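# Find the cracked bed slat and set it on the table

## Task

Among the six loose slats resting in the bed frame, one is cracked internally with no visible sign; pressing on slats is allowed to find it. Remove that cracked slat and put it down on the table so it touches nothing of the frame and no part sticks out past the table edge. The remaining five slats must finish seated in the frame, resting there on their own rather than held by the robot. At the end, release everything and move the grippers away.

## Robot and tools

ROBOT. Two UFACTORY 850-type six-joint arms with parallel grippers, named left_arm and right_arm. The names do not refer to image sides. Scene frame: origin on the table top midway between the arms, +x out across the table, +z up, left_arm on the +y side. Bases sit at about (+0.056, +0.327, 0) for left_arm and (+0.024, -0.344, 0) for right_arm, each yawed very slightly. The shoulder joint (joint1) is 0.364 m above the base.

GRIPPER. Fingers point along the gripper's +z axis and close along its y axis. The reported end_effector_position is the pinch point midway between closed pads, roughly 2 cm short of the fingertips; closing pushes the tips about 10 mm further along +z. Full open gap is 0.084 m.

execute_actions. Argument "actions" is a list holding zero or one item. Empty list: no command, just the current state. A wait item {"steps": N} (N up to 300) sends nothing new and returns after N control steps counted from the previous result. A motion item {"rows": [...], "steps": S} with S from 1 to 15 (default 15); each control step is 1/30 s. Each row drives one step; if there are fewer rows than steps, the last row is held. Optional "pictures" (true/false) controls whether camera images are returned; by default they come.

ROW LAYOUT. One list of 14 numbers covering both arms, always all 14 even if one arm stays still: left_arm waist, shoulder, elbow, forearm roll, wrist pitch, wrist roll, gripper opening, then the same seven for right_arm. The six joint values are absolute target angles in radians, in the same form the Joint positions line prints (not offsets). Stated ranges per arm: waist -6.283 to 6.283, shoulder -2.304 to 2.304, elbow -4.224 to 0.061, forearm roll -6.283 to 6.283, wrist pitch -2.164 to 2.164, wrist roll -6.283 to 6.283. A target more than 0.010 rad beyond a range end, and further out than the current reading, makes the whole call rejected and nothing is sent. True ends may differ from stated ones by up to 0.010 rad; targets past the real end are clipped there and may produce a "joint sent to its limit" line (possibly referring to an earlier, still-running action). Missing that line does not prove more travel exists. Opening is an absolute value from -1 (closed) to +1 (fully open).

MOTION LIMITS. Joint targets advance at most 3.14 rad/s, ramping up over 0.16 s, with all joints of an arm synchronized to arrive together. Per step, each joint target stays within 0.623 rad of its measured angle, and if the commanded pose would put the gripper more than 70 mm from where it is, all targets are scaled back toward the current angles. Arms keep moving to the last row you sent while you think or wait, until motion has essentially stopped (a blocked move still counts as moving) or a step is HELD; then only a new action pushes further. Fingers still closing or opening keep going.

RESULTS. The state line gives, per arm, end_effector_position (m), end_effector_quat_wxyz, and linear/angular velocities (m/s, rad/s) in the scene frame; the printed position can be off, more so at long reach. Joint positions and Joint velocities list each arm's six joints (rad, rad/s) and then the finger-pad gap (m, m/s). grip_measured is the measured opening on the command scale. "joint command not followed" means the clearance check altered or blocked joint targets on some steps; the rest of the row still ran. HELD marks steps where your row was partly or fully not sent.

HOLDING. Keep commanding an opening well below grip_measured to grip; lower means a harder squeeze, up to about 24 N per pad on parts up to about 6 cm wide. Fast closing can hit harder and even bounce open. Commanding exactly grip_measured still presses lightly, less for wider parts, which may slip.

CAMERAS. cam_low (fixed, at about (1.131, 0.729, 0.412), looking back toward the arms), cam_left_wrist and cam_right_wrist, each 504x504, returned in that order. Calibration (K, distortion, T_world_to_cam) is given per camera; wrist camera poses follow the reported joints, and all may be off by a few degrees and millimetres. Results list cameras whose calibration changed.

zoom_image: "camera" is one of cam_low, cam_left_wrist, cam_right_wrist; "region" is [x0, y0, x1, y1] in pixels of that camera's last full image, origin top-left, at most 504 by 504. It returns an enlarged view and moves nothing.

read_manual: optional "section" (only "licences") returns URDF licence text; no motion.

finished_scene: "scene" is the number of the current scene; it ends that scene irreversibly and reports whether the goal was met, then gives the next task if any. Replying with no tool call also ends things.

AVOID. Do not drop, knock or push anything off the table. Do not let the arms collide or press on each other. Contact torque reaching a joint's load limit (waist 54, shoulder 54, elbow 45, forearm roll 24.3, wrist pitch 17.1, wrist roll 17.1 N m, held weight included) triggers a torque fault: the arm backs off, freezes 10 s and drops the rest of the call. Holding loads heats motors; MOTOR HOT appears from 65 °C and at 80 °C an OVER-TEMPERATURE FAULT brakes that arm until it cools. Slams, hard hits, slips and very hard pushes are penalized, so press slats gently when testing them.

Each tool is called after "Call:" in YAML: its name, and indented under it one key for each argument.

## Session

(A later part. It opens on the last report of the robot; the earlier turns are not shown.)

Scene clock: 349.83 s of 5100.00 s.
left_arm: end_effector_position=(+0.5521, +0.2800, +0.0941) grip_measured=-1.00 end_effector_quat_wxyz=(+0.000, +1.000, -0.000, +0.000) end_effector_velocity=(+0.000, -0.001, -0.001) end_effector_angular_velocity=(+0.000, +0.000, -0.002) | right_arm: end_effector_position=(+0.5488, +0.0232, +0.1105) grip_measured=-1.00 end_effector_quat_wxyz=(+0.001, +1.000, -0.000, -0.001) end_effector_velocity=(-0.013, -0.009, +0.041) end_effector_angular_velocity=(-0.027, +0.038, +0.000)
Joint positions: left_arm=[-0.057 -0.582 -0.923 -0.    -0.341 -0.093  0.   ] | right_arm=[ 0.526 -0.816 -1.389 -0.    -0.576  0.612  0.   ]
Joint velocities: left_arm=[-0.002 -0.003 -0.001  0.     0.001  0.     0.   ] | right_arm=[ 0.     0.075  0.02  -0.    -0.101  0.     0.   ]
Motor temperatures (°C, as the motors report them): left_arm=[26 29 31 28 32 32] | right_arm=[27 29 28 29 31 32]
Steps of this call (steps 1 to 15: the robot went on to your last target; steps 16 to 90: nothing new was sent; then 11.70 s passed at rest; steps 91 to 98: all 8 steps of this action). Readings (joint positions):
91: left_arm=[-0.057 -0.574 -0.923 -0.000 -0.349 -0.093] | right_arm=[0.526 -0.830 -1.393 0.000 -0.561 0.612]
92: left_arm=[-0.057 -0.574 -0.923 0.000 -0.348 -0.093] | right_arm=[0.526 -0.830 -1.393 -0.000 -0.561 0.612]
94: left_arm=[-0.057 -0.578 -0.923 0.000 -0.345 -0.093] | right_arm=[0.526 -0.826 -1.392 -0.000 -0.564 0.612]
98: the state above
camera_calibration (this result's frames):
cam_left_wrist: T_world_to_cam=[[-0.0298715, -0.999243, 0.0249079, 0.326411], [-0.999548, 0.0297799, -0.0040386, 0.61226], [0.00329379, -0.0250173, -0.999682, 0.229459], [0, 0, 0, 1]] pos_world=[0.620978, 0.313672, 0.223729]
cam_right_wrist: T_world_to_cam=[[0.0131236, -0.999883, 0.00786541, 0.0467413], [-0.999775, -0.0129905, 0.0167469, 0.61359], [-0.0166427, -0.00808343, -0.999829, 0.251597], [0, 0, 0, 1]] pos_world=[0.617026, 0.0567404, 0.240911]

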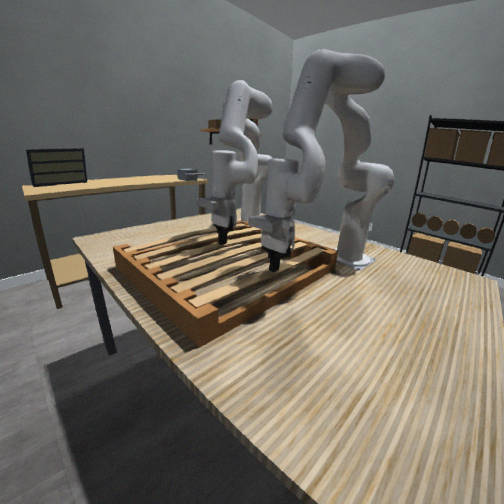

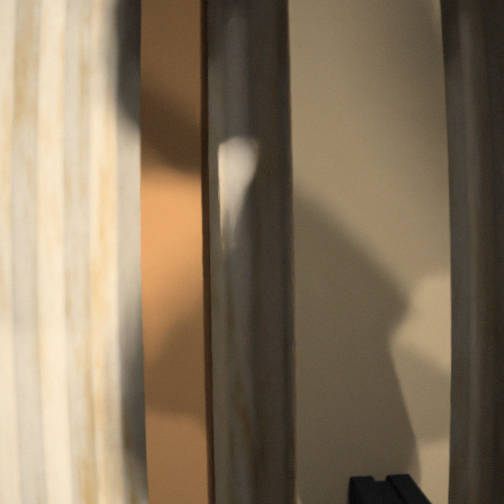

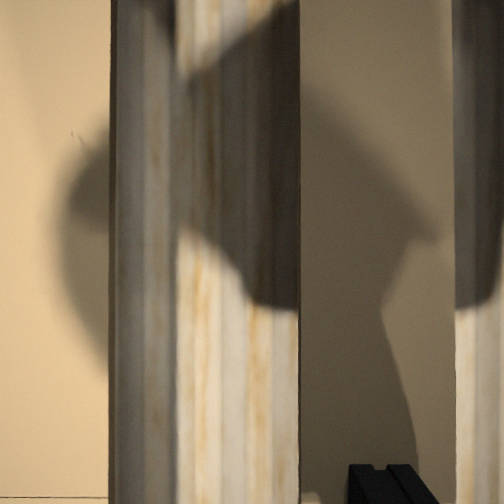

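Call:
execute_actions:
  actions:
    - {"rows": [[-0.0571,-0.5799,-0.9230,0,-0.3430,-0.0931,-1, 0.5206,-0.8047,-1.3868,0,-0.5821,0.6066,-1],[-0.0571,-0.5758,-0.9227,0,-0.3469,-0.0931,-1, 0.5128,-0.7971,-1.3794,0,-0.5824,0.5988,-1],[-0.0571,-0.5695,-0.9222,0,-0.3527,-0.0931,-1, 0.5022,-0.7869,-1.3696,0,-0.5827,0.5882,-1],[-0.0571,-0.5633,-0.9220,0,-0.3587,-0.0931,-1, 0.4891,-0.7741,-1.3573,0,-0.5832,0.5751,-1],[-0.0571,-0.5572,-0.9218,0,-0.3646,-0.0931,-1, 0.4733,-0.7588,-1.3425,0,-0.5837,0.5593,-1],[-0.0571,-0.5510,-0.9215,0,-0.3705,-0.0931,-1, 0.4549,-0.7410,-1.3253,0,-0.5843,0.5409,-1],[-0.0571,-0.5469,-0.9214,0,-0.3744,-0.0931,-1, 0.4339,-0.7206,-1.3057,0,-0.5851,0.5199,-1],[-0.0571,-0.5448,-0.9213,0,-0.3764,-0.0931,-1, 0.4102,-0.6976,-1.2835,0,-0.5859,0.4962,-1]], "steps": 8}
  pictures: false

Call:
execute_actions:
  actions:
    - {"rows": [[-0.0588,-0.5450,-0.9217,0,-0.3766,-0.0948,-1, 0.3839,-0.6722,-1.2589,0,-0.5868,0.4699,-1],[-0.0637,-0.5455,-0.9230,0,-0.3773,-0.0997,-1, 0.3576,-0.6467,-1.2344,0,-0.5877,0.4436,-1],[-0.0721,-0.5465,-0.9250,0,-0.3785,-0.1081,-1, 0.3313,-0.6212,-1.2098,0,-0.5886,0.4173,-1],[-0.0837,-0.5478,-0.9279,0,-0.3800,-0.1197,-1, 0.3050,-0.5957,-1.1852,0,-0.5895,0.3910,-1],[-0.0987,-0.5495,-0.9317,0,-0.3821,-0.1347,-1, 0.2787,-0.5702,-1.1606,0,-0.5904,0.3647,-1],[-0.1153,-0.5513,-0.9358,0,-0.3844,-0.1513,-1, 0.2524,-0.5447,-1.1360,0,-0.5913,0.3384,-1],[-0.1319,-0.5532,-0.9400,0,-0.3867,-0.1679,-1, 0.2261,-0.5192,-1.1114,0,-0.5922,0.3121,-1],[-0.1485,-0.5551,-0.9441,0,-0.3889,-0.1845,-1, 0.1998,-0.4937,-1.0868,0,-0.5931,0.2858,-1],[-0.1651,-0.5570,-0.9483,0,-0.3912,-0.2011,-1, 0.1735,-0.4682,-1.0623,0,-0.5940,0.2595,-1],[-0.1818,-0.5588,-0.9524,0,-0.3935,-0.2178,-1, 0.1473,-0.4427,-1.0377,0,-0.5949,0.2333,-1],[-0.1967,-0.5605,-0.9562,0,-0.3956,-0.2327,-1, 0.1210,-0.4173,-1.0131,0,-0.5958,0.2070,-1],[-0.2083,-0.5618,-0.9591,0,-0.3971,-0.2443,-1, 0.0973,-0.3943,-0.9910,0,-0.5967,0.1833,-1],[-0.2167,-0.5628,-0.9611,0,-0.3983,-0.2527,-1, 0.0763,-0.3739,-0.9713,0,-0.5974,0.1623,-1],[-0.2216,-0.5633,-0.9624,0,-0.3990,-0.2576,-1, 0.0578,-0.3561,-0.9541,0,-0.5980,0.1438,-1],[-0.2233,-0.5635,-0.9628,0,-0.3992,-0.2593,-1, 0.0421,-0.3408,-0.9393,0,-0.5986,0.1281,-1]], "steps": 15}
  pictures: false

Call:
execute_actions:
  actions:
    - {"rows": [[-0.2233,-0.5675,-0.9629,0,-0.3954,-0.2593,-1, 0.0289,-0.3280,-0.9270,0,-0.5990,0.1149,-1],[-0.2233,-0.5735,-0.9631,0,-0.3896,-0.2593,-1, 0.0184,-0.3178,-0.9172,0,-0.5994,0.1044,-1],[-0.2233,-0.5794,-0.9633,0,-0.3838,-0.2593,-1, 0.0105,-0.3102,-0.9098,0,-0.5996,0.0965,-1],[-0.2233,-0.5834,-0.9634,0,-0.3800,-0.2593,-1, 0.0053,-0.3051,-0.9049,0,-0.5998,0.0913,-1],[-0.2233,-0.5874,-0.9636,0,-0.3762,-0.2593,-1, 0.0,-0.3,-0.9,0,-0.6,0.086,-1],[-0.2233,-0.5894,-0.9637,0,-0.3743,-0.2593,-1, 0.0,-0.3,-0.9,0,-0.6,0.086,-1],[-0.2233,-0.5914,-0.9637,0,-0.3723,-0.2593,-1, 0.0,-0.3,-0.9,0,-0.6,0.086,-1],[-0.2233,-0.5934,-0.9638,0,-0.3704,-0.2593,-1, 0.0,-0.3,-0.9,0,-0.6,0.086,-1],[-0.2233,-0.5954,-0.9639,0,-0.3685,-0.2593,-1, 0.0,-0.3,-0.9,0,-0.6,0.086,-1],[-0.2233,-0.5975,-0.9641,0,-0.3666,-0.2593,-1, 0.0,-0.3,-0.9,0,-0.6,0.086,-1],[-0.2233,-0.5995,-0.9642,0,-0.3647,-0.2593,-1, 0.0,-0.3,-0.9,0,-0.6,0.086,-1]], "steps": 15}

Call:
execute_actions:
  actions:
    - {"rows": [[-0.2233,-0.5975,-0.9641,0,-0.3666,-0.2593,-1, 0.0,-0.3,-0.9,0,-0.6,0.086,-1],[-0.2233,-0.5934,-0.9638,0,-0.3704,-0.2593,-1, 0.0,-0.3,-0.9,0,-0.6,0.086,-1],[-0.2233,-0.5894,-0.9637,0,-0.3743,-0.2593,-1, 0.0,-0.3,-0.9,0,-0.6,0.086,-1],[-0.2233,-0.5834,-0.9634,0,-0.3800,-0.2593,-1, 0.0,-0.3,-0.9,0,-0.6,0.086,-1],[-0.2233,-0.5774,-0.9632,0,-0.3857,-0.2593,-1, 0.0,-0.3,-0.9,0,-0.6,0.086,-1],[-0.2233,-0.5715,-0.9630,0,-0.3915,-0.2593,-1, 0.0,-0.3,-0.9,0,-0.6,0.086,-1],[-0.2233,-0.5675,-0.9629,0,-0.3954,-0.2593,-1, 0.0,-0.3,-0.9,0,-0.6,0.086,-1],[-0.2233,-0.5635,-0.9628,0,-0.3992,-0.2593,-1, 0.0,-0.3,-0.9,0,-0.6,0.086,-1]], "steps": 10}
  pictures: false

Scene clock: 468.47 s of 5100.00 s.
left_arm: end_effector_position=(+0.5521, +0.2800, +0.1085) grip_measured=-1.00 end_effector_quat_wxyz=(+0.000, +1.000, -0.000, +0.000) end_effector_velocity=(+0.006, -0.001, +0.075) end_effector_angular_velocity=(-0.002, -0.018, -0.001) | right_arm: end_effector_position=(+0.5584, -0.0209, +0.1334) grip_measured=-1.00 end_effector_quat_wxyz=(+0.000, +1.000, -0.000, -0.000) end_effector_velocity=(+0.054, -0.363, +0.148) end_effector_angular_velocity=(+0.003, -0.005, -0.007)
Joint positions: left_arm=[-0.057 -0.552 -0.922  0.    -0.369 -0.093  0.   ] | right_arm=[ 0.459 -0.745 -1.329  0.    -0.584  0.545  0.   ]
Joint velocities: left_arm=[-0.001  0.15  -0.001 -0.    -0.132  0.     0.   ] | right_arm=[-0.542  0.525  0.499 -0.001 -0.02  -0.534  0.   ]
Motor temperatures (°C, as the motors report them): left_arm=[26 29 31 28 32 32] | right_arm=[27 31 29 29 30 32]
Steps of this call (steps 1 to 15: the robot went on to your last target; steps 16 to 90: nothing new was sent; then 115.37 s passed at rest; steps 91 to 98: all 8 steps of this action). Readings (joint positions):
91: left_arm=[-0.057 -0.582 -0.923 0.000 -0.341 -0.093] | right_arm=[0.526 -0.810 -1.392 0.000 -0.582 0.612]
92: left_arm=[-0.057 -0.581 -0.923 -0.000 -0.342 -0.093] | right_arm=[0.524 -0.808 -1.390 0.000 -0.582 0.610]
94: left_arm=[-0.057 -0.575 -0.922 -0.000 -0.348 -0.093] | right_arm=[0.513 -0.797 -1.378 0.000 -0.582 0.598]
98: the state above

Scene clock: 468.97 s of 5100.00 s.
left_arm: end_effector_position=(+0.5514, +0.1997, +0.1148) grip_measured=-1.00 end_effector_quat_wxyz=(+0.000, +1.000, -0.001, +0.000) end_effector_velocity=(-0.011, -0.117, +0.005) end_effector_angular_velocity=(-0.000, +0.000, -0.005) | right_arm: end_effector_position=(+0.5268, -0.2566, +0.2132) grip_measured=-1.00 end_effector_quat_wxyz=(-0.000, +1.000, -0.001, +0.000) end_effector_velocity=(-0.163, -0.366, +0.101) end_effector_angular_velocity=(-0.000, +0.004, -0.005)
Joint positions: left_arm=[-0.214 -0.562 -0.96  -0.    -0.398 -0.249  0.   ] | right_arm=[ 0.088 -0.385 -0.982 -0.    -0.597  0.174  0.   ]
Joint velocities: left_arm=[-0.227 -0.024 -0.055 -0.    -0.031 -0.221  0.   ] | right_arm=[-0.652  0.632  0.61   0.001 -0.026 -0.648  0.   ]
Motor temperatures (°C, as the motors report them): left_arm=[26 29 31 28 32 32] | right_arm=[27 31 29 29 30 32]
Steps of this call (steps 1 to 15: all 15 steps of this action). Readings (joint positions):
1: left_arm=[-0.057 -0.548 -0.922 0.000 -0.373 -0.093] | right_arm=[0.440 -0.726 -1.311 0.000 -0.585 0.526]
2: left_arm=[-0.058 -0.546 -0.922 0.000 -0.375 -0.094] | right_arm=[0.418 -0.706 -1.291 0.000 -0.585 0.504]
4: left_arm=[-0.065 -0.546 -0.923 0.000 -0.377 -0.102] | right_arm=[0.370 -0.658 -1.246 -0.000 -0.587 0.456]
8: left_arm=[-0.111 -0.551 -0.935 0.000 -0.384 -0.148] | right_arm=[0.266 -0.558 -1.149 -0.000 -0.591 0.352]
15: the state above

Scene clock: 469.47 s of 5100.00 s.
left_arm: end_effector_position=(+0.5518, +0.1950, +0.0984) grip_measured=-1.00 end_effector_quat_wxyz=(+0.000, +1.000, -0.000, +0.001) end_effector_velocity=(-0.001, +0.000, -0.005) end_effector_angular_velocity=(+0.000, -0.000, -0.000) | right_arm: end_effector_position=(+0.5021, -0.3032, +0.2250) grip_measured=-1.00 end_effector_quat_wxyz=(+0.000, +1.000, -0.000, -0.000) end_effector_velocity=(-0.000, -0.002, +0.002) end_effector_angular_velocity=(+0.000, -0.002, -0.002)
Joint positions: left_arm=[-0.223 -0.598 -0.966  0.    -0.367 -0.259  0.   ] | right_arm=[ 0.001 -0.301 -0.9    0.    -0.6    0.086  0.   ]
Joint velocities: left_arm=[-0.    -0.008  0.002  0.     0.01  -0.     0.   ] | right_arm=[-0.003  0.005  0.001  0.    -0.001 -0.001  0.   ]
Motor temperatures (°C, as the motors report them): left_arm=[26 29 31 28 32 32] | right_arm=[27 31 29 29 30 32]
Steps of this call (steps 1 to 15: all 15 steps of this action). Readings (joint positions):
1: left_arm=[-0.220 -0.563 -0.962 -0.000 -0.398 -0.254] | right_arm=[0.067 -0.365 -0.963 -0.000 -0.598 0.154]
2: left_arm=[-0.222 -0.565 -0.963 -0.000 -0.397 -0.257] | right_arm=[0.049 -0.348 -0.947 -0.000 -0.599 0.136]
4: left_arm=[-0.223 -0.573 -0.963 0.000 -0.389 -0.259] | right_arm=[0.023 -0.322 -0.921 -0.000 -0.599 0.109]
8: left_arm=[-0.223 -0.588 -0.964 0.000 -0.376 -0.259] | right_arm=[0.002 -0.302 -0.901 -0.000 -0.600 0.088]
15: the state above
camera_calibration (this result's frames):
cam_left_wrist: T_world_to_cam=[[-0.0297116, -0.999242, 0.0251521, 0.241212], [-0.999549, 0.0295897, -0.0052021, 0.61465], [0.00445392, -0.0252953, -0.99967, 0.231034], [0, 0, 0, 1]] pos_world=[0.62051, 0.228686, 0.228088]
cam_right_wrist: T_world_to_cam=[[0.0134957, -0.999889, 0.00629784, -0.279743], [-0.999802, -0.0134019, 0.0146949, 0.561097], [-0.0146089, -0.00649491, -0.999872, 0.362193], [0, 0, 0, 1]] pos_world=[0.570053, -0.269839, 0.355663]

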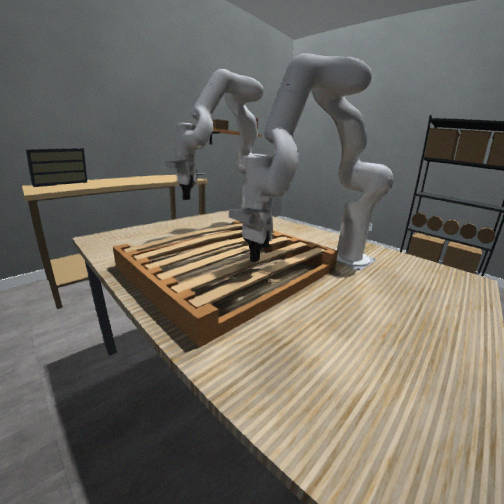

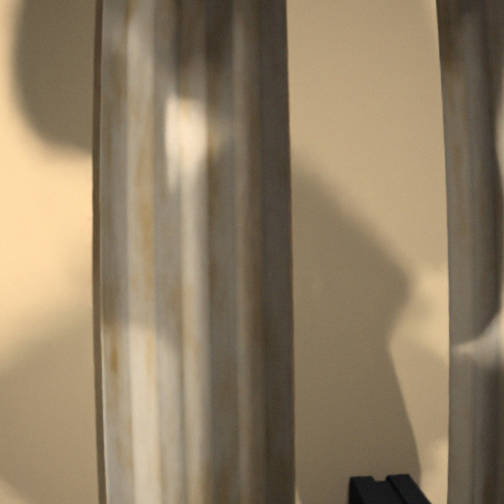

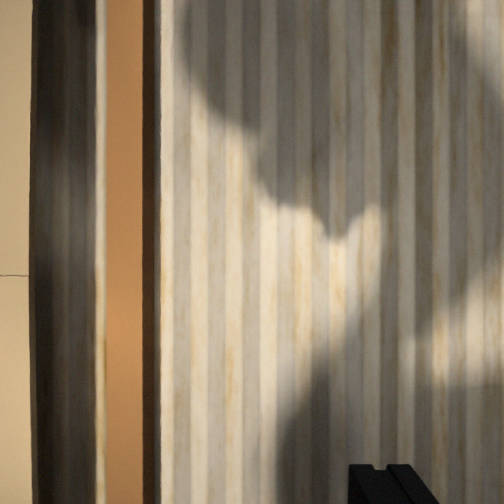

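Scene clock: 469.80 s of 5100.00 s.
left_arm: end_effector_position=(+0.5498, +0.1952, +0.1128) grip_measured=-1.00 end_effector_quat_wxyz=(-0.000, +1.000, -0.000, -0.001) end_effector_velocity=(+0.011, -0.002, +0.037) end_effector_angular_velocity=(-0.006, -0.023, +0.001) | right_arm: end_effector_position=(+0.5021, -0.3035, +0.2252) grip_measured=-1.00 end_effector_quat_wxyz=(+0.000, +1.000, -0.000, -0.000) end_effector_velocity=(-0.000, +0.000, +0.000) end_effector_angular_velocity=(-0.000, +0.000, +0.000)
Joint positions: left_arm=[-0.223 -0.567 -0.961 -0.    -0.396 -0.259  0.   ] | right_arm=[ 0.    -0.3   -0.9    0.    -0.6    0.086  0.   ]
Joint velocities: left_arm=[ 0.001  0.065 -0.014  0.001 -0.054 -0.     0.   ] | right_arm=[ 0.     0.    -0.    -0.    -0.001 -0.     0.   ]
Motor temperatures (°C, as the motors report them): left_arm=[26 29 31 28 32 32] | right_arm=[27 31 29 29 30 32]
Steps of this call (steps 1 to 10: all 10 steps of this action). Readings (joint positions):
1: left_arm=[-0.223 -0.598 -0.966 0.000 -0.366 -0.259] | right_arm=[0.000 -0.300 -0.900 0.000 -0.600 0.086]
2: left_arm=[-0.223 -0.597 -0.965 0.000 -0.367 -0.259] | right_arm=[0.000 -0.300 -0.900 0.000 -0.600 0.086]
4: left_arm=[-0.223 -0.593 -0.965 0.000 -0.370 -0.259] | right_arm=[0.000 -0.300 -0.900 0.000 -0.600 0.086]
8: left_arm=[-0.223 -0.574 -0.961 -0.000 -0.389 -0.259] | right_arm=[0.000 -0.300 -0.900 0.000 -0.600 0.086]
10: the state above

Call:
zoom_image:
  camera: "cam_left_wrist"
  region: [70, 200, 130, 300]

Region (70, 200, 130, 300) of cam_left_wrist's 504x504 image, scaled by 5.040, with more detail than that image has; it fills the left 302 columns of this view, and the rest is white.

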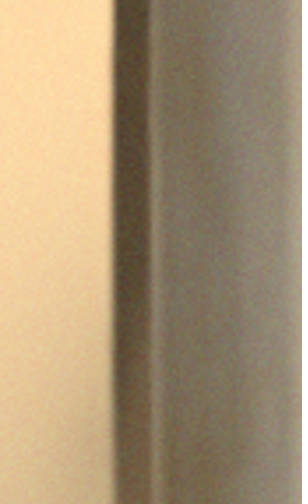

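Call:
execute_actions:
  actions:
    - {"rows": [[-0.2216,-0.5633,-0.9624,0,-0.3990,-0.2575,-0.8, 0.0,-0.3,-0.9,0,-0.6,0.086,-1],[-0.2165,-0.5625,-0.9611,0,-0.3985,-0.2521,-0.6, 0.0,-0.3,-0.9,0,-0.6,0.086,-1],[-0.2080,-0.5613,-0.9591,0,-0.3977,-0.2432,-0.4, 0.0,-0.3,-0.9,0,-0.6,0.086,-1],[-0.1961,-0.5595,-0.9561,0,-0.3965,-0.2306,-0.2, 0.0,-0.3,-0.9,0,-0.6,0.086,-1],[-0.1808,-0.5573,-0.9524,0,-0.3951,-0.2145,0.0, 0.0,-0.3,-0.9,0,-0.6,0.086,-1],[-0.1637,-0.5548,-0.9482,0,-0.3934,-0.1965,0.2, 0.0,-0.3,-0.9,0,-0.6,0.086,-1],[-0.1467,-0.5523,-0.9441,0,-0.3917,-0.1786,0.4, 0.0,-0.3,-0.9,0,-0.6,0.086,-1],[-0.1297,-0.5498,-0.9399,0,-0.3901,-0.1607,0.45, 0.0,-0.3,-0.9,0,-0.6,0.086,-1],[-0.1127,-0.5473,-0.9358,0,-0.3884,-0.1428,0.45, 0.0,-0.3,-0.9,0,-0.6,0.086,-1],[-0.0957,-0.5448,-0.9316,0,-0.3868,-0.1248,0.45, 0.0,-0.3,-0.9,0,-0.6,0.086,-1],[-0.0803,-0.5426,-0.9279,0,-0.3853,-0.1087,0.45, 0.0,-0.3,-0.9,0,-0.6,0.086,-1],[-0.0684,-0.5408,-0.9249,0,-0.3841,-0.0961,0.45, 0.0,-0.3,-0.9,0,-0.6,0.086,-1],[-0.0599,-0.5396,-0.9229,0,-0.3833,-0.0872,0.45, 0.0,-0.3,-0.9,0,-0.6,0.086,-1],[-0.0548,-0.5388,-0.9216,0,-0.3828,-0.0818,0.45, 0.0,-0.3,-0.9,0,-0.6,0.086,-1],[-0.0531,-0.5386,-0.9212,0,-0.3826,-0.080,0.45, 0.0,-0.3,-0.9,0,-0.6,0.086,-1]], "steps": 15}
  pictures: false

Call:
execute_actions:
  actions:
    - {"rows": [[-0.0531,-0.5386,-0.9212,0,-0.3826,-0.080,0.45, 0.0,-0.3,-0.9,0,-0.6,0.086,-1],[-0.0531,-0.5407,-0.9212,0,-0.3806,-0.080,0.45, 0.0,-0.3,-0.9,0,-0.6,0.086,-1],[-0.0531,-0.5448,-0.9213,0,-0.3764,-0.080,0.45, 0.0,-0.3,-0.9,0,-0.6,0.086,-1],[-0.0531,-0.5510,-0.9215,0,-0.3705,-0.080,0.45, 0.0,-0.3,-0.9,0,-0.6,0.086,-1],[-0.0531,-0.5572,-0.9218,0,-0.3646,-0.080,0.45, 0.0,-0.3,-0.9,0,-0.6,0.086,-1],[-0.0531,-0.5633,-0.9220,0,-0.3587,-0.080,0.45, 0.0,-0.3,-0.9,0,-0.6,0.086,-1],[-0.0531,-0.5695,-0.9222,0,-0.3527,-0.080,0.45, 0.0,-0.3,-0.9,0,-0.6,0.086,-1],[-0.0531,-0.5758,-0.9227,0,-0.3469,-0.080,0.45, 0.0,-0.3,-0.9,0,-0.6,0.086,-1],[-0.0531,-0.5820,-0.9231,0,-0.3411,-0.080,0.45, 0.0,-0.3,-0.9,0,-0.6,0.086,-1],[-0.0531,-0.5862,-0.9234,0,-0.3372,-0.080,0.45, 0.0,-0.3,-0.9,0,-0.6,0.086,-1],[-0.0531,-0.5890,-0.9236,0,-0.3346,-0.080,0.45, 0.0,-0.3,-0.9,0,-0.6,0.086,-1],[-0.0531,-0.5904,-0.9237,0,-0.3333,-0.080,0.45, 0.0,-0.3,-0.9,0,-0.6,0.086,-1]], "steps": 15}

Scene clock: 523.90 s of 5100.00 s.
left_arm: end_effector_position=(+0.5526, +0.2772, +0.1151) grip_measured=+0.44 end_effector_quat_wxyz=(-0.000, +1.000, -0.004, -0.000) end_effector_velocity=(-0.008, +0.119, -0.000) end_effector_angular_velocity=(-0.000, +0.001, -0.007) | right_arm: end_effector_position=(+0.5021, -0.3035, +0.2252) grip_measured=-1.00 end_effector_quat_wxyz=(+0.000, +1.000, -0.000, +0.000) end_effector_velocity=(-0.000, -0.000, -0.001) end_effector_angular_velocity=(-0.000, +0.003, -0.001)
Joint positions: left_arm=[-0.063 -0.54  -0.924  0.    -0.384 -0.092  0.063] | right_arm=[-0.    -0.3   -0.9   -0.    -0.6    0.086  0.   ]
Joint velocities: left_arm=[ 0.236  0.035  0.058 -0.     0.022  0.243 -0.   ] | right_arm=[-0.    -0.002  0.     0.    -0.     0.     0.   ]
Motor temperatures (°C, as the motors report them): left_arm=[26 29 31 28 32 32] | right_arm=[27 30 30 29 30 32]
Steps of this call (steps 1 to 15: the robot went on to your last target; steps 16 to 90: nothing new was sent; then 50.60 s passed at rest; steps 91 to 105: all 15 steps of this action). Readings (joint positions):
91: left_arm=[-0.223 -0.563 -0.963 -0.000 -0.399 -0.259] | right_arm=[0.000 -0.300 -0.900 0.000 -0.600 0.086]
92: left_arm=[-0.223 -0.563 -0.963 -0.000 -0.399 -0.258] | right_arm=[0.000 -0.300 -0.900 -0.000 -0.600 0.086]
94: left_arm=[-0.216 -0.562 -0.961 -0.000 -0.398 -0.250] | right_arm=[-0.000 -0.300 -0.900 -0.000 -0.600 0.086]
98: left_arm=[-0.168 -0.555 -0.949 -0.000 -0.394 -0.201] | right_arm=[0.000 -0.300 -0.900 -0.000 -0.600 0.086]
105: the state above

Scene clock: 524.40 s of 5100.00 s.
left_arm: end_effector_position=(+0.5520, +0.2819, +0.0901) grip_measured=+0.44 end_effector_quat_wxyz=(-0.000, +1.000, -0.005, -0.000) end_effector_velocity=(+0.006, -0.001, +0.000) end_effector_angular_velocity=(-0.001, -0.016, -0.000) | right_arm: end_effector_position=(+0.5021, -0.3035, +0.2252) grip_measured=-1.00 end_effector_quat_wxyz=(+0.000, +1.000, -0.000, +0.000) end_effector_velocity=(-0.000, -0.000, +0.000) end_effector_angular_velocity=(-0.000, +0.000, -0.000)
Joint positions: left_arm=[-0.053 -0.59  -0.923 -0.    -0.334 -0.08   0.063] | right_arm=[-0.    -0.3   -0.9    0.    -0.6    0.086  0.   ]
Joint velocities: left_arm=[ 0.    -0.002 -0.006  0.     0.013  0.     0.   ] | right_arm=[-0.001  0.    -0.    -0.    -0.001 -0.     0.   ]
Motor temperatures (°C, as the motors report them): left_arm=[26 29 31 28 32 32] | right_arm=[27 30 30 29 30 32]
Steps of this call (steps 1 to 15: all 15 steps of this action). Readings (joint positions):
1: left_arm=[-0.057 -0.539 -0.922 0.000 -0.383 -0.086] | right_arm=[-0.000 -0.300 -0.900 0.000 -0.600 0.086]
2: left_arm=[-0.054 -0.539 -0.922 0.000 -0.383 -0.083] | right_arm=[-0.000 -0.300 -0.900 0.000 -0.600 0.086]
4: left_arm=[-0.054 -0.542 -0.922 0.000 -0.379 -0.081] | right_arm=[-0.000 -0.300 -0.900 0.000 -0.600 0.086]
8: left_arm=[-0.054 -0.563 -0.922 -0.000 -0.359 -0.080] | right_arm=[-0.000 -0.300 -0.900 0.000 -0.600 0.086]
15: the state above
camera_calibration (this result's frames):
cam_left_wrist: T_world_to_cam=[[-0.0390661, -0.998927, 0.0248771, 0.333426], [-0.999234, 0.0389932, -0.00340963, 0.609271], [0.00243594, -0.0249912, -0.999685, 0.22596], [0, 0, 0, 1]] pos_world=[0.621279, 0.314957, 0.219671]
cam_right_wrist: T_world_to_cam=[[0.0131159, -0.999894, 0.00629649, -0.279815], [-0.999811, -0.0130237, 0.0144659, 0.561219], [-0.0143823, -0.00648503, -0.999876, 0.362265], [0, 0, 0, 1]] pos_world=[0.569993, -0.270127, 0.355863]

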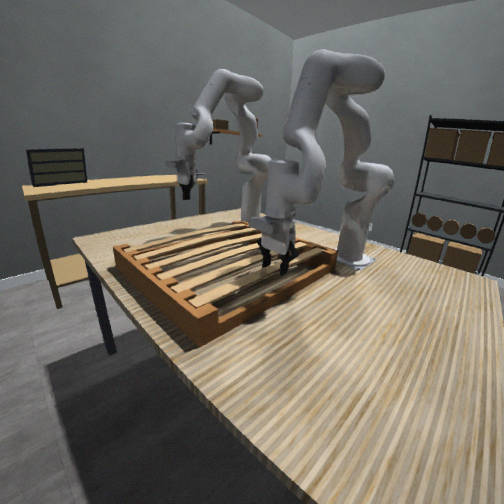

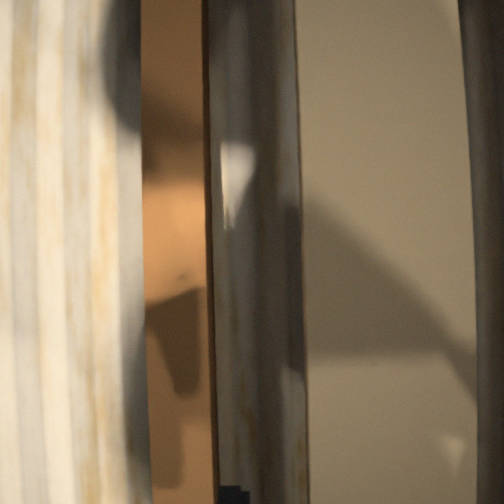

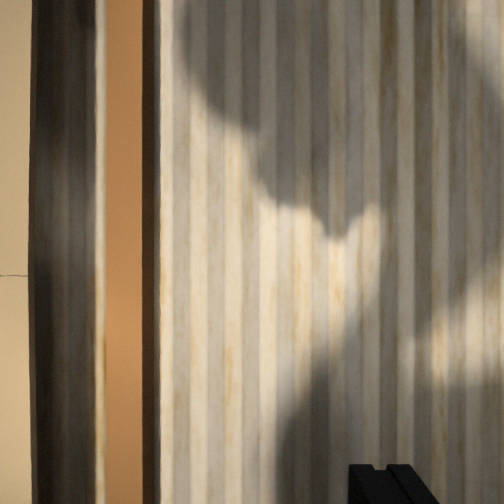

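Call:
execute_actions:
  actions:
    - {"rows": [[-0.0531,-0.5893,-0.9236,0,-0.3343,-0.080,0.35, 0.0,-0.3,-0.9,0,-0.6,0.086,-1],[-0.0531,-0.5883,-0.9235,0,-0.3352,-0.080,0.25, 0.0,-0.3,-0.9,0,-0.6,0.086,-1],[-0.0531,-0.5883,-0.9235,0,-0.3352,-0.080,0.15, 0.0,-0.3,-0.9,0,-0.6,0.086,-1],[-0.0531,-0.5883,-0.9235,0,-0.3352,-0.080,0.07, 0.0,-0.3,-0.9,0,-0.6,0.086,-1],[-0.0531,-0.5883,-0.9235,0,-0.3352,-0.080,0.0, 0.0,-0.3,-0.9,0,-0.6,0.086,-1],[-0.0531,-0.5883,-0.9235,0,-0.3352,-0.080,-0.05, 0.0,-0.3,-0.9,0,-0.6,0.086,-1],[-0.0531,-0.5883,-0.9235,0,-0.3352,-0.080,-0.10, 0.0,-0.3,-0.9,0,-0.6,0.086,-1],[-0.0531,-0.5883,-0.9235,0,-0.3352,-0.080,-0.14, 0.0,-0.3,-0.9,0,-0.6,0.086,-1],[-0.0531,-0.5883,-0.9235,0,-0.3352,-0.080,-0.18, 0.0,-0.3,-0.9,0,-0.6,0.086,-1],[-0.0531,-0.5883,-0.9235,0,-0.3352,-0.080,-0.23, 0.0,-0.3,-0.9,0,-0.6,0.086,-1],[-0.0531,-0.5883,-0.9235,0,-0.3352,-0.080,-0.30, 0.0,-0.3,-0.9,0,-0.6,0.086,-1],[-0.0531,-0.5883,-0.9235,0,-0.3352,-0.080,-0.38, 0.0,-0.3,-0.9,0,-0.6,0.086,-1],[-0.0531,-0.5883,-0.9235,0,-0.3352,-0.080,-0.46, 0.0,-0.3,-0.9,0,-0.6,0.086,-1],[-0.0531,-0.5883,-0.9235,0,-0.3352,-0.080,-0.54, 0.0,-0.3,-0.9,0,-0.6,0.086,-1],[-0.0531,-0.5883,-0.9235,0,-0.3352,-0.080,-0.6, 0.0,-0.3,-0.9,0,-0.6,0.086,-1]], "steps": 15}

Scene clock: 553.03 s of 5100.00 s.
left_arm: end_effector_position=(+0.5522, +0.2820, +0.0910) grip_measured=-0.15 end_effector_quat_wxyz=(+0.000, +1.000, -0.005, -0.000) end_effector_velocity=(+0.000, -0.000, +0.000) end_effector_angular_velocity=(+0.000, -0.001, -0.001) | right_arm: end_effector_position=(+0.5021, -0.3035, +0.2252) grip_measured=-1.00 end_effector_quat_wxyz=(+0.000, +1.000, -0.000, +0.000) end_effector_velocity=(-0.001, +0.000, -0.000) end_effector_angular_velocity=(+0.000, +0.001, +0.000)
Joint positions: left_arm=[-0.053 -0.588 -0.924 -0.    -0.335 -0.08   0.038] | right_arm=[-0.    -0.3   -0.9    0.    -0.6    0.086  0.   ]
Joint velocities: left_arm=[-0.     0.001  0.     0.    -0.     0.001  0.   ] | right_arm=[ 0.     0.001  0.002  0.001 -0.    -0.     0.   ]
Motor temperatures (°C, as the motors report them): left_arm=[26 29 31 28 32 32] | right_arm=[27 29 30 29 30 32]
Steps of this call (steps 1 to 15: the robot went on to your last target; steps 16 to 90: nothing new was sent; then 25.13 s passed at rest; steps 91 to 105: all 15 steps of this action). Readings (joint positions):
91: left_arm=[-0.053 -0.590 -0.924 -0.000 -0.333 -0.080] | right_arm=[0.000 -0.300 -0.900 -0.000 -0.600 0.086]
92: left_arm=[-0.053 -0.590 -0.924 -0.000 -0.334 -0.080] | right_arm=[-0.000 -0.300 -0.900 -0.000 -0.600 0.086]
94: left_arm=[-0.053 -0.589 -0.924 -0.000 -0.335 -0.080] | right_arm=[-0.000 -0.300 -0.900 0.000 -0.600 0.086]
98: left_arm=[-0.053 -0.588 -0.924 -0.000 -0.335 -0.080] | right_arm=[-0.000 -0.300 -0.900 0.000 -0.600 0.086]
105: the state above
camera_calibration (this result's frames):
cam_left_wrist: T_world_to_cam=[[-0.0387339, -0.998939, 0.0249202, 0.33329], [-0.999245, 0.0386463, -0.00398825, 0.609642], [0.00302094, -0.0250558, -0.999681, 0.226595], [0, 0, 0, 1]] pos_world=[0.621407, 0.315053, 0.220649]
cam_right_wrist: T_world_to_cam=[[0.0131159, -0.999894, 0.00629649, -0.279815], [-0.999811, -0.0130237, 0.0144658, 0.561219], [-0.0143823, -0.00648503, -0.999876, 0.362265], [0, 0, 0, 1]] pos_world=[0.569993, -0.270127, 0.355863]

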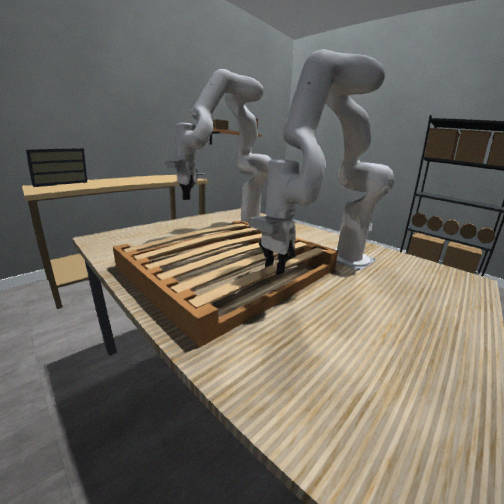

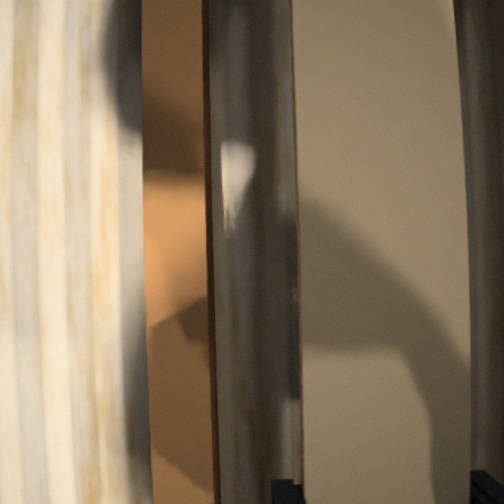

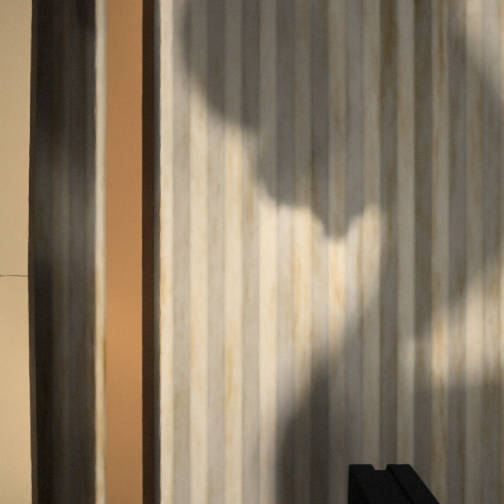

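Call:
execute_actions:
  actions:
    - {"rows": [[-0.0531,-0.5862,-0.9234,0,-0.3372,-0.080,-0.6, 0.0,-0.3,-0.9,0,-0.6,0.086,-1],[-0.0531,-0.5820,-0.9231,0,-0.3411,-0.080,-0.6, 0.0,-0.3,-0.9,0,-0.6,0.086,-1],[-0.0531,-0.5758,-0.9227,0,-0.3469,-0.080,-0.6, 0.0,-0.3,-0.9,0,-0.6,0.086,-1],[-0.0531,-0.5675,-0.9222,0,-0.3547,-0.080,-0.6, 0.0,-0.3,-0.9,0,-0.6,0.086,-1],[-0.0531,-0.5572,-0.9218,0,-0.3646,-0.080,-0.6, 0.0,-0.3,-0.9,0,-0.6,0.086,-1],[-0.0531,-0.5448,-0.9213,0,-0.3764,-0.080,-0.6, 0.0,-0.3,-0.9,0,-0.6,0.086,-1],[-0.0531,-0.5327,-0.9211,0,-0.3884,-0.080,-0.6, 0.0,-0.3,-0.9,0,-0.6,0.086,-1],[-0.0531,-0.5207,-0.9212,0,-0.4005,-0.080,-0.6, 0.0,-0.3,-0.9,0,-0.6,0.086,-1],[-0.0531,-0.5088,-0.9215,0,-0.4127,-0.080,-0.6, 0.0,-0.3,-0.9,0,-0.6,0.086,-1],[-0.0531,-0.4971,-0.9219,0,-0.4248,-0.080,-0.6, 0.0,-0.3,-0.9,0,-0.6,0.086,-1],[-0.0531,-0.4874,-0.9225,0,-0.4351,-0.080,-0.6, 0.0,-0.3,-0.9,0,-0.6,0.086,-1],[-0.0531,-0.4797,-0.9231,0,-0.4434,-0.080,-0.6, 0.0,-0.3,-0.9,0,-0.6,0.086,-1],[-0.0531,-0.4740,-0.9236,0,-0.4496,-0.080,-0.6, 0.0,-0.3,-0.9,0,-0.6,0.086,-1],[-0.0531,-0.4712,-0.9238,0,-0.4526,-0.080,-0.6, 0.0,-0.3,-0.9,0,-0.6,0.086,-1],[-0.0531,-0.4702,-0.9239,0,-0.4537,-0.080,-0.6, 0.0,-0.3,-0.9,0,-0.6,0.086,-1]], "steps": 15}
  pictures: false

Call:
execute_actions:
  actions:
    - {"steps": 8}

Scene clock: 579.40 s of 5100.00 s.
left_arm: end_effector_position=(+0.5528, +0.2820, +0.1474) grip_measured=-0.15 end_effector_quat_wxyz=(+0.000, +1.000, -0.005, +0.001) end_effector_velocity=(+0.001, -0.000, +0.071) end_effector_angular_velocity=(-0.000, -0.005, -0.000) | right_arm: end_effector_position=(+0.5021, -0.3035, +0.2252) grip_measured=-1.00 end_effector_quat_wxyz=(+0.000, +1.000, -0.000, +0.000) end_effector_velocity=(+0.001, +0.001, +0.001) end_effector_angular_velocity=(+0.000, -0.003, +0.001)
Joint positions: left_arm=[-0.053 -0.476 -0.924  0.    -0.447 -0.08   0.038] | right_arm=[-0.    -0.3   -0.9   -0.    -0.6    0.086  0.   ]
Joint velocities: left_arm=[-0.001  0.136 -0.012  0.    -0.143 -0.001 -0.   ] | right_arm=[ 0.001  0.001 -0.     0.     0.002 -0.     0.   ]
Motor temperatures (°C, as the motors report them): left_arm=[26 29 31 28 32 32] | right_arm=[27 29 30 29 30 32]
Steps of this call (steps 1 to 15: the robot went on to your last target; steps 16 to 90: nothing new was sent; then 22.87 s passed at rest; steps 91 to 105: all 15 steps of this action). Readings (joint positions):
91: left_arm=[-0.053 -0.588 -0.923 0.000 -0.335 -0.080] | right_arm=[-0.000 -0.300 -0.900 0.000 -0.600 0.086]
92: left_arm=[-0.053 -0.588 -0.923 0.000 -0.336 -0.080] | right_arm=[-0.000 -0.300 -0.900 0.000 -0.600 0.086]
94: left_arm=[-0.053 -0.581 -0.923 0.000 -0.342 -0.080] | right_arm=[0.000 -0.300 -0.900 -0.000 -0.600 0.086]
98: left_arm=[-0.053 -0.547 -0.921 0.000 -0.375 -0.080] | right_arm=[0.000 -0.300 -0.900 0.000 -0.600 0.086]
105: the state above

Scene clock: 579.67 s of 5100.00 s.
left_arm: end_effector_position=(+0.5520, +0.2820, +0.1497) grip_measured=-0.15 end_effector_quat_wxyz=(-0.000, +1.000, -0.005, -0.000) end_effector_velocity=(+0.001, +0.000, +0.001) end_effector_angular_velocity=(-0.000, -0.003, +0.001) | right_arm: end_effector_position=(+0.5021, -0.3035, +0.2252) grip_measured=-1.00 end_effector_quat_wxyz=(+0.000, +1.000, -0.000, +0.000) end_effector_velocity=(-0.000, +0.000, +0.000) end_effector_angular_velocity=(-0.000, +0.001, +0.001)
Joint positions: left_arm=[-0.053 -0.471 -0.924 -0.    -0.454 -0.08   0.038] | right_arm=[ 0.    -0.3   -0.9    0.    -0.6    0.086  0.   ]
Joint velocities: left_arm=[ 0.001  0.002 -0.001 -0.    -0.    -0.     0.   ] | right_arm=[ 0.001 -0.    -0.    -0.001 -0.001 -0.     0.   ]
Motor temperatures (°C, as the motors report them): left_arm=[26 29 31 28 32 32] | right_arm=[27 29 30 29 30 32]
Steps of this call (steps 1 to 8: the robot went on to your last target). Readings (joint positions):
1: left_arm=[-0.053 -0.472 -0.924 0.000 -0.450 -0.080] | right_arm=[0.000 -0.300 -0.900 -0.000 -0.600 0.086]
2: left_arm=[-0.053 -0.471 -0.924 0.000 -0.452 -0.080] | right_arm=[-0.000 -0.300 -0.900 0.000 -0.600 0.086]
4: left_arm=[-0.053 -0.471 -0.924 0.000 -0.453 -0.080] | right_arm=[-0.000 -0.300 -0.900 -0.000 -0.600 0.086]
8: the state above
camera_calibration (this result's frames):
cam_left_wrist: T_world_to_cam=[[-0.0389541, -0.998931, 0.0248756, 0.331958], [-0.999238, 0.0388816, -0.00338977, 0.609525], [0.00241894, -0.0249887, -0.999685, 0.285619], [0, 0, 0, 1]] pos_world=[0.6213, 0.315041, 0.279338]
cam_right_wrist: T_world_to_cam=[[0.0131158, -0.999894, 0.00629649, -0.279815], [-0.999811, -0.0130236, 0.014466, 0.561219], [-0.0143824, -0.00648503, -0.999876, 0.362265], [0, 0, 0, 1]] pos_world=[0.569993, -0.270127, 0.355863]

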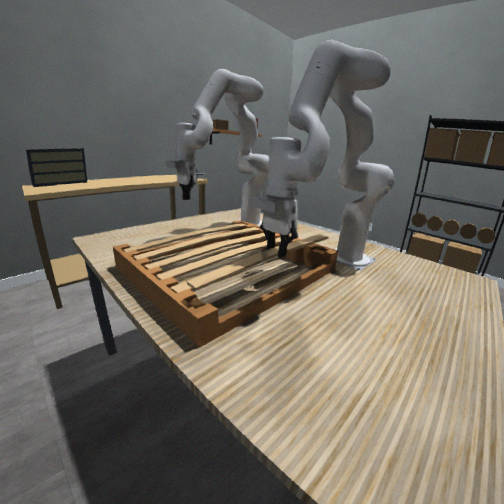

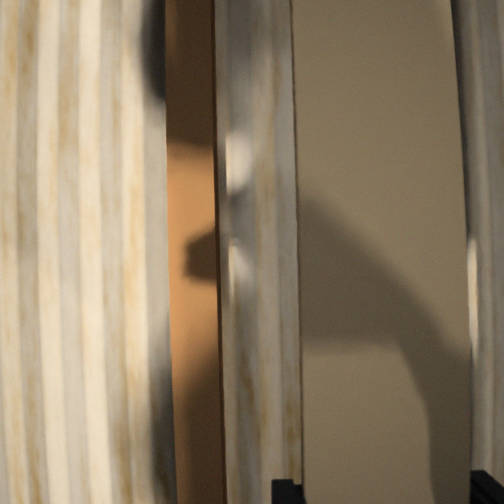

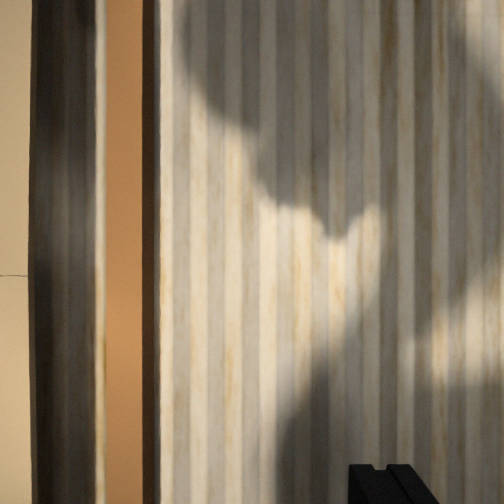

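Call:
zoom_image:
  camera: "cam_low"
  region: [150, 200, 370, 340]

Region (150, 200, 370, 340) of cam_low's 504x504 image, scaled by 2.291, with more detail than that image has; it fills the top 321 rows of this view, and the rest is white.

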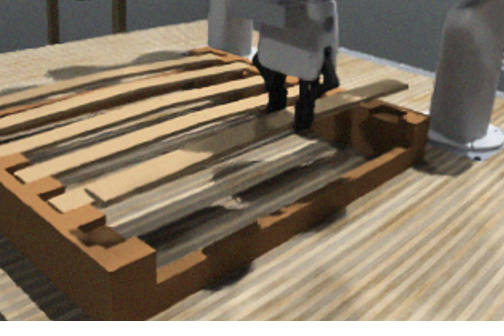

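Call:
execute_actions:
  actions:
    - {"rows": [[-0.0529,-0.4702,-0.9239,0,-0.4537,-0.0798,-0.6, 0.0,-0.3,-0.9,0,-0.6,0.086,-1],[-0.0513,-0.4700,-0.9236,0,-0.4536,-0.0783,-0.6, 0.0,-0.3,-0.9,0,-0.6,0.086,-1],[-0.0475,-0.4696,-0.9230,0,-0.4534,-0.0745,-0.6, 0.0,-0.3,-0.9,0,-0.6,0.086,-1],[-0.0407,-0.4690,-0.9220,0,-0.4530,-0.0680,-0.6, 0.0,-0.3,-0.9,0,-0.6,0.086,-1],[-0.0306,-0.4680,-0.9204,0,-0.4525,-0.0581,-0.6, 0.0,-0.3,-0.9,0,-0.6,0.086,-1],[-0.0171,-0.4666,-0.9184,0,-0.4518,-0.0449,-0.6, 0.0,-0.3,-0.9,0,-0.6,0.086,-1],[-0.0001,-0.4649,-0.9158,0,-0.4509,-0.0284,-0.6, 0.0,-0.3,-0.9,0,-0.6,0.086,-1],[0.0200,-0.4629,-0.9127,0,-0.4498,-0.0088,-0.6, 0.0,-0.3,-0.9,0,-0.6,0.086,-1],[0.0427,-0.4606,-0.9092,0,-0.4486,0.0133,-0.6, 0.0,-0.3,-0.9,0,-0.6,0.086,-1],[0.0676,-0.4581,-0.9054,0,-0.4472,0.0375,-0.6, 0.0,-0.3,-0.9,0,-0.6,0.086,-1],[0.0939,-0.4555,-0.9013,0,-0.4458,0.0632,-0.6, 0.0,-0.3,-0.9,0,-0.6,0.086,-1],[0.1210,-0.4528,-0.8972,0,-0.4444,0.0896,-0.6, 0.0,-0.3,-0.9,0,-0.6,0.086,-1],[0.1481,-0.4501,-0.8930,0,-0.4429,0.1159,-0.6, 0.0,-0.3,-0.9,0,-0.6,0.086,-1],[0.1744,-0.4475,-0.8889,0,-0.4415,0.1416,-0.6, 0.0,-0.3,-0.9,0,-0.6,0.086,-1],[0.1993,-0.4450,-0.8851,0,-0.4401,0.1658,-0.6, 0.0,-0.3,-0.9,0,-0.6,0.086,-1]], "steps": 15}
  pictures: false

Call:
execute_actions:
  actions:
    - {"rows": [[0.2220,-0.4427,-0.8816,0,-0.4389,0.1879,-0.6, 0.0,-0.3,-0.9,0,-0.6,0.086,-1],[0.2421,-0.4407,-0.8785,0,-0.4378,0.2075,-0.6, 0.0,-0.3,-0.9,0,-0.6,0.086,-1],[0.2591,-0.4390,-0.8759,0,-0.4369,0.2240,-0.6, 0.0,-0.3,-0.9,0,-0.6,0.086,-1],[0.2726,-0.4384,-0.8738,0,-0.4353,0.2372,-0.6, 0.0,-0.3,-0.9,0,-0.6,0.086,-1],[0.2827,-0.4390,-0.8721,0,-0.4331,0.2471,-0.6, 0.0,-0.3,-0.9,0,-0.6,0.086,-1],[0.2895,-0.4413,-0.8709,0,-0.4296,0.2536,-0.6, 0.0,-0.3,-0.9,0,-0.6,0.086,-1],[0.2933,-0.4457,-0.8699,0,-0.4242,0.2574,-0.6, 0.0,-0.3,-0.9,0,-0.6,0.086,-1],[0.2949,-0.4516,-0.8692,0,-0.4176,0.2589,-0.6, 0.0,-0.3,-0.9,0,-0.6,0.086,-1],[0.2951,-0.4596,-0.8687,0,-0.4091,0.2591,-0.6, 0.0,-0.3,-0.9,0,-0.6,0.086,-1],[0.2951,-0.4695,-0.8682,0,-0.3987,0.2591,-0.6, 0.0,-0.3,-0.9,0,-0.6,0.086,-1],[0.2951,-0.4810,-0.8677,0,-0.3867,0.2591,-0.6, 0.0,-0.3,-0.9,0,-0.6,0.086,-1],[0.2951,-0.4942,-0.8675,0,-0.3733,0.2591,-0.6, 0.0,-0.3,-0.9,0,-0.6,0.086,-1],[0.2951,-0.5086,-0.8676,0,-0.3590,0.2591,-0.6, 0.0,-0.3,-0.9,0,-0.6,0.086,-1],[0.2951,-0.5243,-0.8680,0,-0.3437,0.2591,-0.6, 0.0,-0.3,-0.9,0,-0.6,0.086,-1],[0.2951,-0.5408,-0.8688,0,-0.3280,0.2591,-0.6, 0.0,-0.3,-0.9,0,-0.6,0.086,-1]], "steps": 15}
  pictures: false

Call:
execute_actions:
  actions:
    - {"rows": [[0.2951,-0.5579,-0.8700,0,-0.3121,0.2591,-0.6, 0.0,-0.3,-0.9,0,-0.6,0.086,-1],[0.2951,-0.5753,-0.8716,0,-0.2963,0.2591,-0.6, 0.0,-0.3,-0.9,0,-0.6,0.086,-1],[0.2951,-0.5923,-0.8735,0,-0.2812,0.2591,-0.6, 0.0,-0.3,-0.9,0,-0.6,0.086,-1],[0.2951,-0.6089,-0.8756,0,-0.2667,0.2591,-0.6, 0.0,-0.3,-0.9,0,-0.6,0.086,-1],[0.2951,-0.6245,-0.8779,0,-0.2534,0.2591,-0.6, 0.0,-0.3,-0.9,0,-0.6,0.086,-1],[0.2951,-0.6391,-0.8803,0,-0.2412,0.2591,-0.6, 0.0,-0.3,-0.9,0,-0.6,0.086,-1],[0.2951,-0.6519,-0.8826,0,-0.2307,0.2591,-0.6, 0.0,-0.3,-0.9,0,-0.6,0.086,-1],[0.2951,-0.6632,-0.8847,0,-0.2215,0.2591,-0.6, 0.0,-0.3,-0.9,0,-0.6,0.086,-1],[0.2951,-0.6724,-0.8866,0,-0.2142,0.2591,-0.6, 0.0,-0.3,-0.9,0,-0.6,0.086,-1],[0.2951,-0.6796,-0.8881,0,-0.2085,0.2591,-0.6, 0.0,-0.3,-0.9,0,-0.6,0.086,-1],[0.2951,-0.6852,-0.8893,0,-0.2041,0.2591,-0.6, 0.0,-0.3,-0.9,0,-0.6,0.086,-1],[0.2951,-0.6887,-0.8901,0,-0.2014,0.2591,-0.6, 0.0,-0.3,-0.9,0,-0.6,0.086,-1],[0.2951,-0.6906,-0.8905,0,-0.1999,0.2591,-0.6, 0.0,-0.3,-0.9,0,-0.6,0.086,-1],[0.2951,-0.6915,-0.8907,0,-0.1992,0.2591,-0.6, 0.0,-0.3,-0.9,0,-0.6,0.086,-1]], "steps": 15}
  pictures: false

Call:
execute_actions:
  actions:
    - {"steps": 8}

Scene clock: 668.87 s of 5100.00 s.
left_arm: end_effector_position=(+0.5422, +0.3744, +0.1501) grip_measured=-0.15 end_effector_quat_wxyz=(-0.000, +1.000, -0.002, +0.000) end_effector_velocity=(-0.079, +0.380, -0.001) end_effector_angular_velocity=(+0.000, +0.002, +0.030) | right_arm: end_effector_position=(+0.5021, -0.3035, +0.2252) grip_measured=-1.00 end_effector_quat_wxyz=(+0.000, +1.000, -0.000, +0.000) end_effector_velocity=(-0.000, +0.000, +0.000) end_effector_angular_velocity=(-0.000, +0.000, +0.001)
Joint positions: left_arm=[ 0.135 -0.452 -0.895  0.    -0.444  0.102  0.038] | right_arm=[-0.    -0.3   -0.9    0.    -0.6    0.086  0.   ]
Joint velocities: left_arm=[ 0.791  0.077  0.121  0.001  0.042  0.76  -0.   ] | right_arm=[ 0.     0.001 -0.    -0.001 -0.001  0.     0.   ]
Motor temperatures (°C, as the motors report them): left_arm=[26 29 32 28 32 32] | right_arm=[27 29 30 29 30 32]
Steps of this call (steps 1 to 15: the robot went on to your last target; steps 16 to 90: nothing new was sent; then 85.70 s passed at rest; steps 91 to 105: all 15 steps of this action). Readings (joint positions):
91: left_arm=[-0.053 -0.470 -0.924 -0.000 -0.454 -0.080] | right_arm=[0.000 -0.300 -0.900 0.000 -0.600 0.086]
92: left_arm=[-0.053 -0.470 -0.924 -0.000 -0.454 -0.080] | right_arm=[-0.000 -0.300 -0.900 0.000 -0.600 0.086]
94: left_arm=[-0.050 -0.470 -0.923 -0.000 -0.454 -0.077] | right_arm=[-0.000 -0.300 -0.900 0.000 -0.600 0.086]
98: left_arm=[-0.019 -0.467 -0.919 -0.000 -0.452 -0.045] | right_arm=[0.000 -0.300 -0.900 0.000 -0.600 0.086]
105: the state above

Scene clock: 669.37 s of 5100.00 s.
left_arm: end_effector_position=(+0.5203, +0.4489, +0.1153) grip_measured=-0.15 end_effector_quat_wxyz=(-0.000, +1.000, -0.001, +0.000) end_effector_velocity=(-0.003, +0.002, -0.205) end_effector_angular_velocity=(-0.002, +0.007, +0.003) | right_arm: end_effector_position=(+0.5021, -0.3035, +0.2252) grip_measured=-1.00 end_effector_quat_wxyz=(+0.000, +1.000, -0.000, +0.000) end_effector_velocity=(+0.000, +0.000, +0.000) end_effector_angular_velocity=(+0.000, -0.002, +0.000)
Joint positions: left_arm=[ 0.294 -0.506 -0.868 -0.    -0.362  0.259  0.038] | right_arm=[-0.    -0.3   -0.9    0.    -0.6    0.086  0.   ]
Joint velocities: left_arm=[ 0.005 -0.429 -0.003  0.     0.419  0.002 -0.   ] | right_arm=[0.    0.    0.    0.    0.002 0.    0.   ]
Motor temperatures (°C, as the motors report them): left_arm=[26 29 32 28 32 32] | right_arm=[27 29 30 29 30 32]
Steps of this call (steps 1 to 15: all 15 steps of this action). Readings (joint positions):
1: left_arm=[0.161 -0.449 -0.891 0.000 -0.442 0.127] | right_arm=[-0.000 -0.300 -0.900 0.000 -0.600 0.086]
2: left_arm=[0.186 -0.446 -0.887 0.000 -0.441 0.152] | right_arm=[0.000 -0.300 -0.900 -0.000 -0.600 0.086]
4: left_arm=[0.232 -0.442 -0.880 0.000 -0.438 0.197] | right_arm=[-0.000 -0.300 -0.900 0.000 -0.600 0.086]
8: left_arm=[0.287 -0.442 -0.872 0.000 -0.429 0.250] | right_arm=[-0.000 -0.300 -0.900 0.000 -0.600 0.086]
15: the state above

Scene clock: 669.87 s of 5100.00 s.
left_arm: end_effector_position=(+0.5200, +0.4493, +0.0329) grip_measured=-0.15 end_effector_quat_wxyz=(+0.000, +1.000, -0.000, -0.000) end_effector_velocity=(+0.003, +0.002, -0.019) end_effector_angular_velocity=(+0.002, -0.008, +0.002) | right_arm: end_effector_position=(+0.5021, -0.3035, +0.2252) grip_measured=-1.00 end_effector_quat_wxyz=(+0.000, +1.000, -0.000, +0.000) end_effector_velocity=(-0.000, +0.000, -0.001) end_effector_angular_velocity=(+0.000, +0.002, -0.000)
Joint positions: left_arm=[ 0.295 -0.689 -0.89  -0.    -0.201  0.259  0.038] | right_arm=[-0.    -0.3   -0.9   -0.    -0.6    0.086  0.   ]
Joint velocities: left_arm=[ 0.002 -0.046 -0.013  0.     0.041  0.     0.   ] | right_arm=[ 0.    -0.001  0.     0.    -0.001 -0.     0.   ]
Motor temperatures (°C, as the motors report them): left_arm=[26 29 32 28 32 32] | right_arm=[27 29 30 29 30 32]
Steps of this call (steps 1 to 15: all 15 steps of this action). Readings (joint positions):
1: left_arm=[0.294 -0.521 -0.868 -0.000 -0.347 0.259] | right_arm=[-0.000 -0.300 -0.900 0.000 -0.600 0.086]
2: left_arm=[0.294 -0.537 -0.869 -0.000 -0.332 0.259] | right_arm=[-0.000 -0.300 -0.900 0.000 -0.600 0.086]
4: left_arm=[0.295 -0.570 -0.871 -0.000 -0.302 0.259] | right_arm=[-0.000 -0.300 -0.900 0.000 -0.600 0.086]
8: left_arm=[0.295 -0.635 -0.879 -0.000 -0.246 0.259] | right_arm=[-0.000 -0.300 -0.900 0.000 -0.600 0.086]
15: the state above

Scene clock: 670.13 s of 5100.00 s.
left_arm: end_effector_position=(+0.5202, +0.4494, +0.0322) grip_measured=-0.15 end_effector_quat_wxyz=(-0.000, +1.000, -0.000, +0.000) end_effector_velocity=(-0.001, -0.000, -0.001) end_effector_angular_velocity=(-0.000, +0.002, -0.000) | right_arm: end_effector_position=(+0.5021, -0.3035, +0.2252) grip_measured=-1.00 end_effector_quat_wxyz=(+0.000, +1.000, -0.000, +0.000) end_effector_velocity=(-0.001, -0.000, -0.001) end_effector_angular_velocity=(+0.000, +0.002, -0.001)
Joint positions: left_arm=[ 0.295 -0.691 -0.891  0.    -0.199  0.259  0.038] | right_arm=[-0.    -0.3   -0.9    0.    -0.6    0.086  0.   ]
Joint velocities: left_arm=[ 0.    -0.002  0.     0.001  0.     0.    -0.   ] | right_arm=[-0.001 -0.002  0.001  0.001  0.     0.     0.   ]
Motor temperatures (°C, as the motors report them): left_arm=[26 29 32 28 32 32] | right_arm=[27 29 30 29 30 32]
Steps of this call (steps 1 to 8: the robot went on to your last target). Readings (joint positions):
1: left_arm=[0.295 -0.690 -0.890 -0.000 -0.200 0.259] | right_arm=[-0.000 -0.300 -0.900 -0.000 -0.600 0.086]
2: left_arm=[0.295 -0.691 -0.891 0.000 -0.200 0.259] | right_arm=[-0.000 -0.300 -0.900 -0.000 -0.600 0.086]
4: left_arm=[0.295 -0.691 -0.891 0.000 -0.199 0.259] | right_arm=[-0.000 -0.300 -0.900 0.000 -0.600 0.086]
8: the state above
camera_calibration (this result's frames):
cam_left_wrist: T_world_to_cam=[[-0.0298835, -0.999246, 0.0247915, 0.496254], [-0.999547, 0.0297839, -0.00437674, 0.575142], [0.00363505, -0.0249111, -0.999683, 0.171755], [0, 0, 0, 1]] pos_world=[0.589086, 0.483029, 0.161915]
cam_right_wrist: T_world_to_cam=[[0.0131156, -0.999894, 0.00629647, -0.279815], [-0.999811, -0.0130234, 0.0144658, 0.561219], [-0.0143823, -0.00648501, -0.999876, 0.362265], [0, 0, 0, 1]] pos_world=[0.569993, -0.270127, 0.355863]

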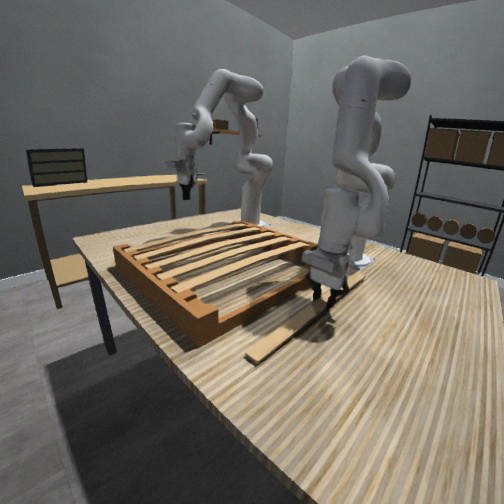

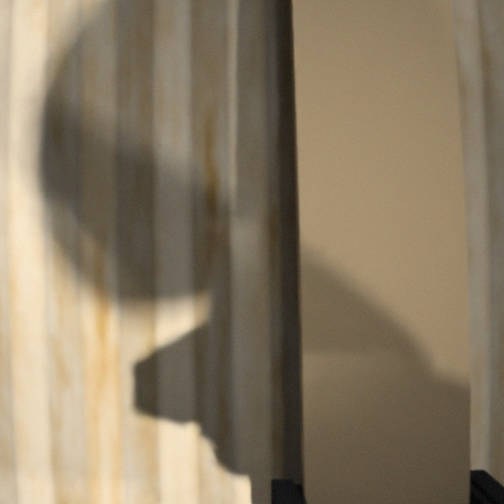

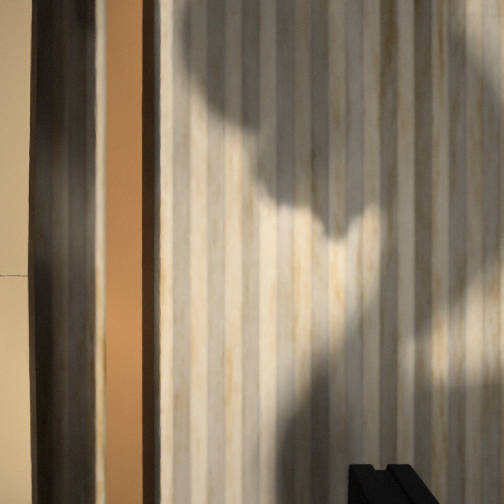

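Call:
zoom_image:
  camera: "cam_low"
  region: [230, 260, 390, 380]

Region (230, 260, 390, 380) of cam_low's 504x504 image, scaled by 3.150, with more detail than that image has; it fills the top 378 rows of this view, and the rest is white.

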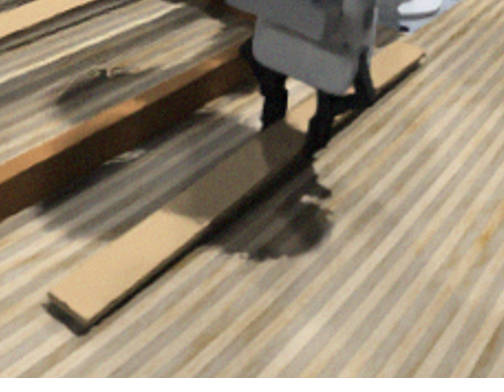

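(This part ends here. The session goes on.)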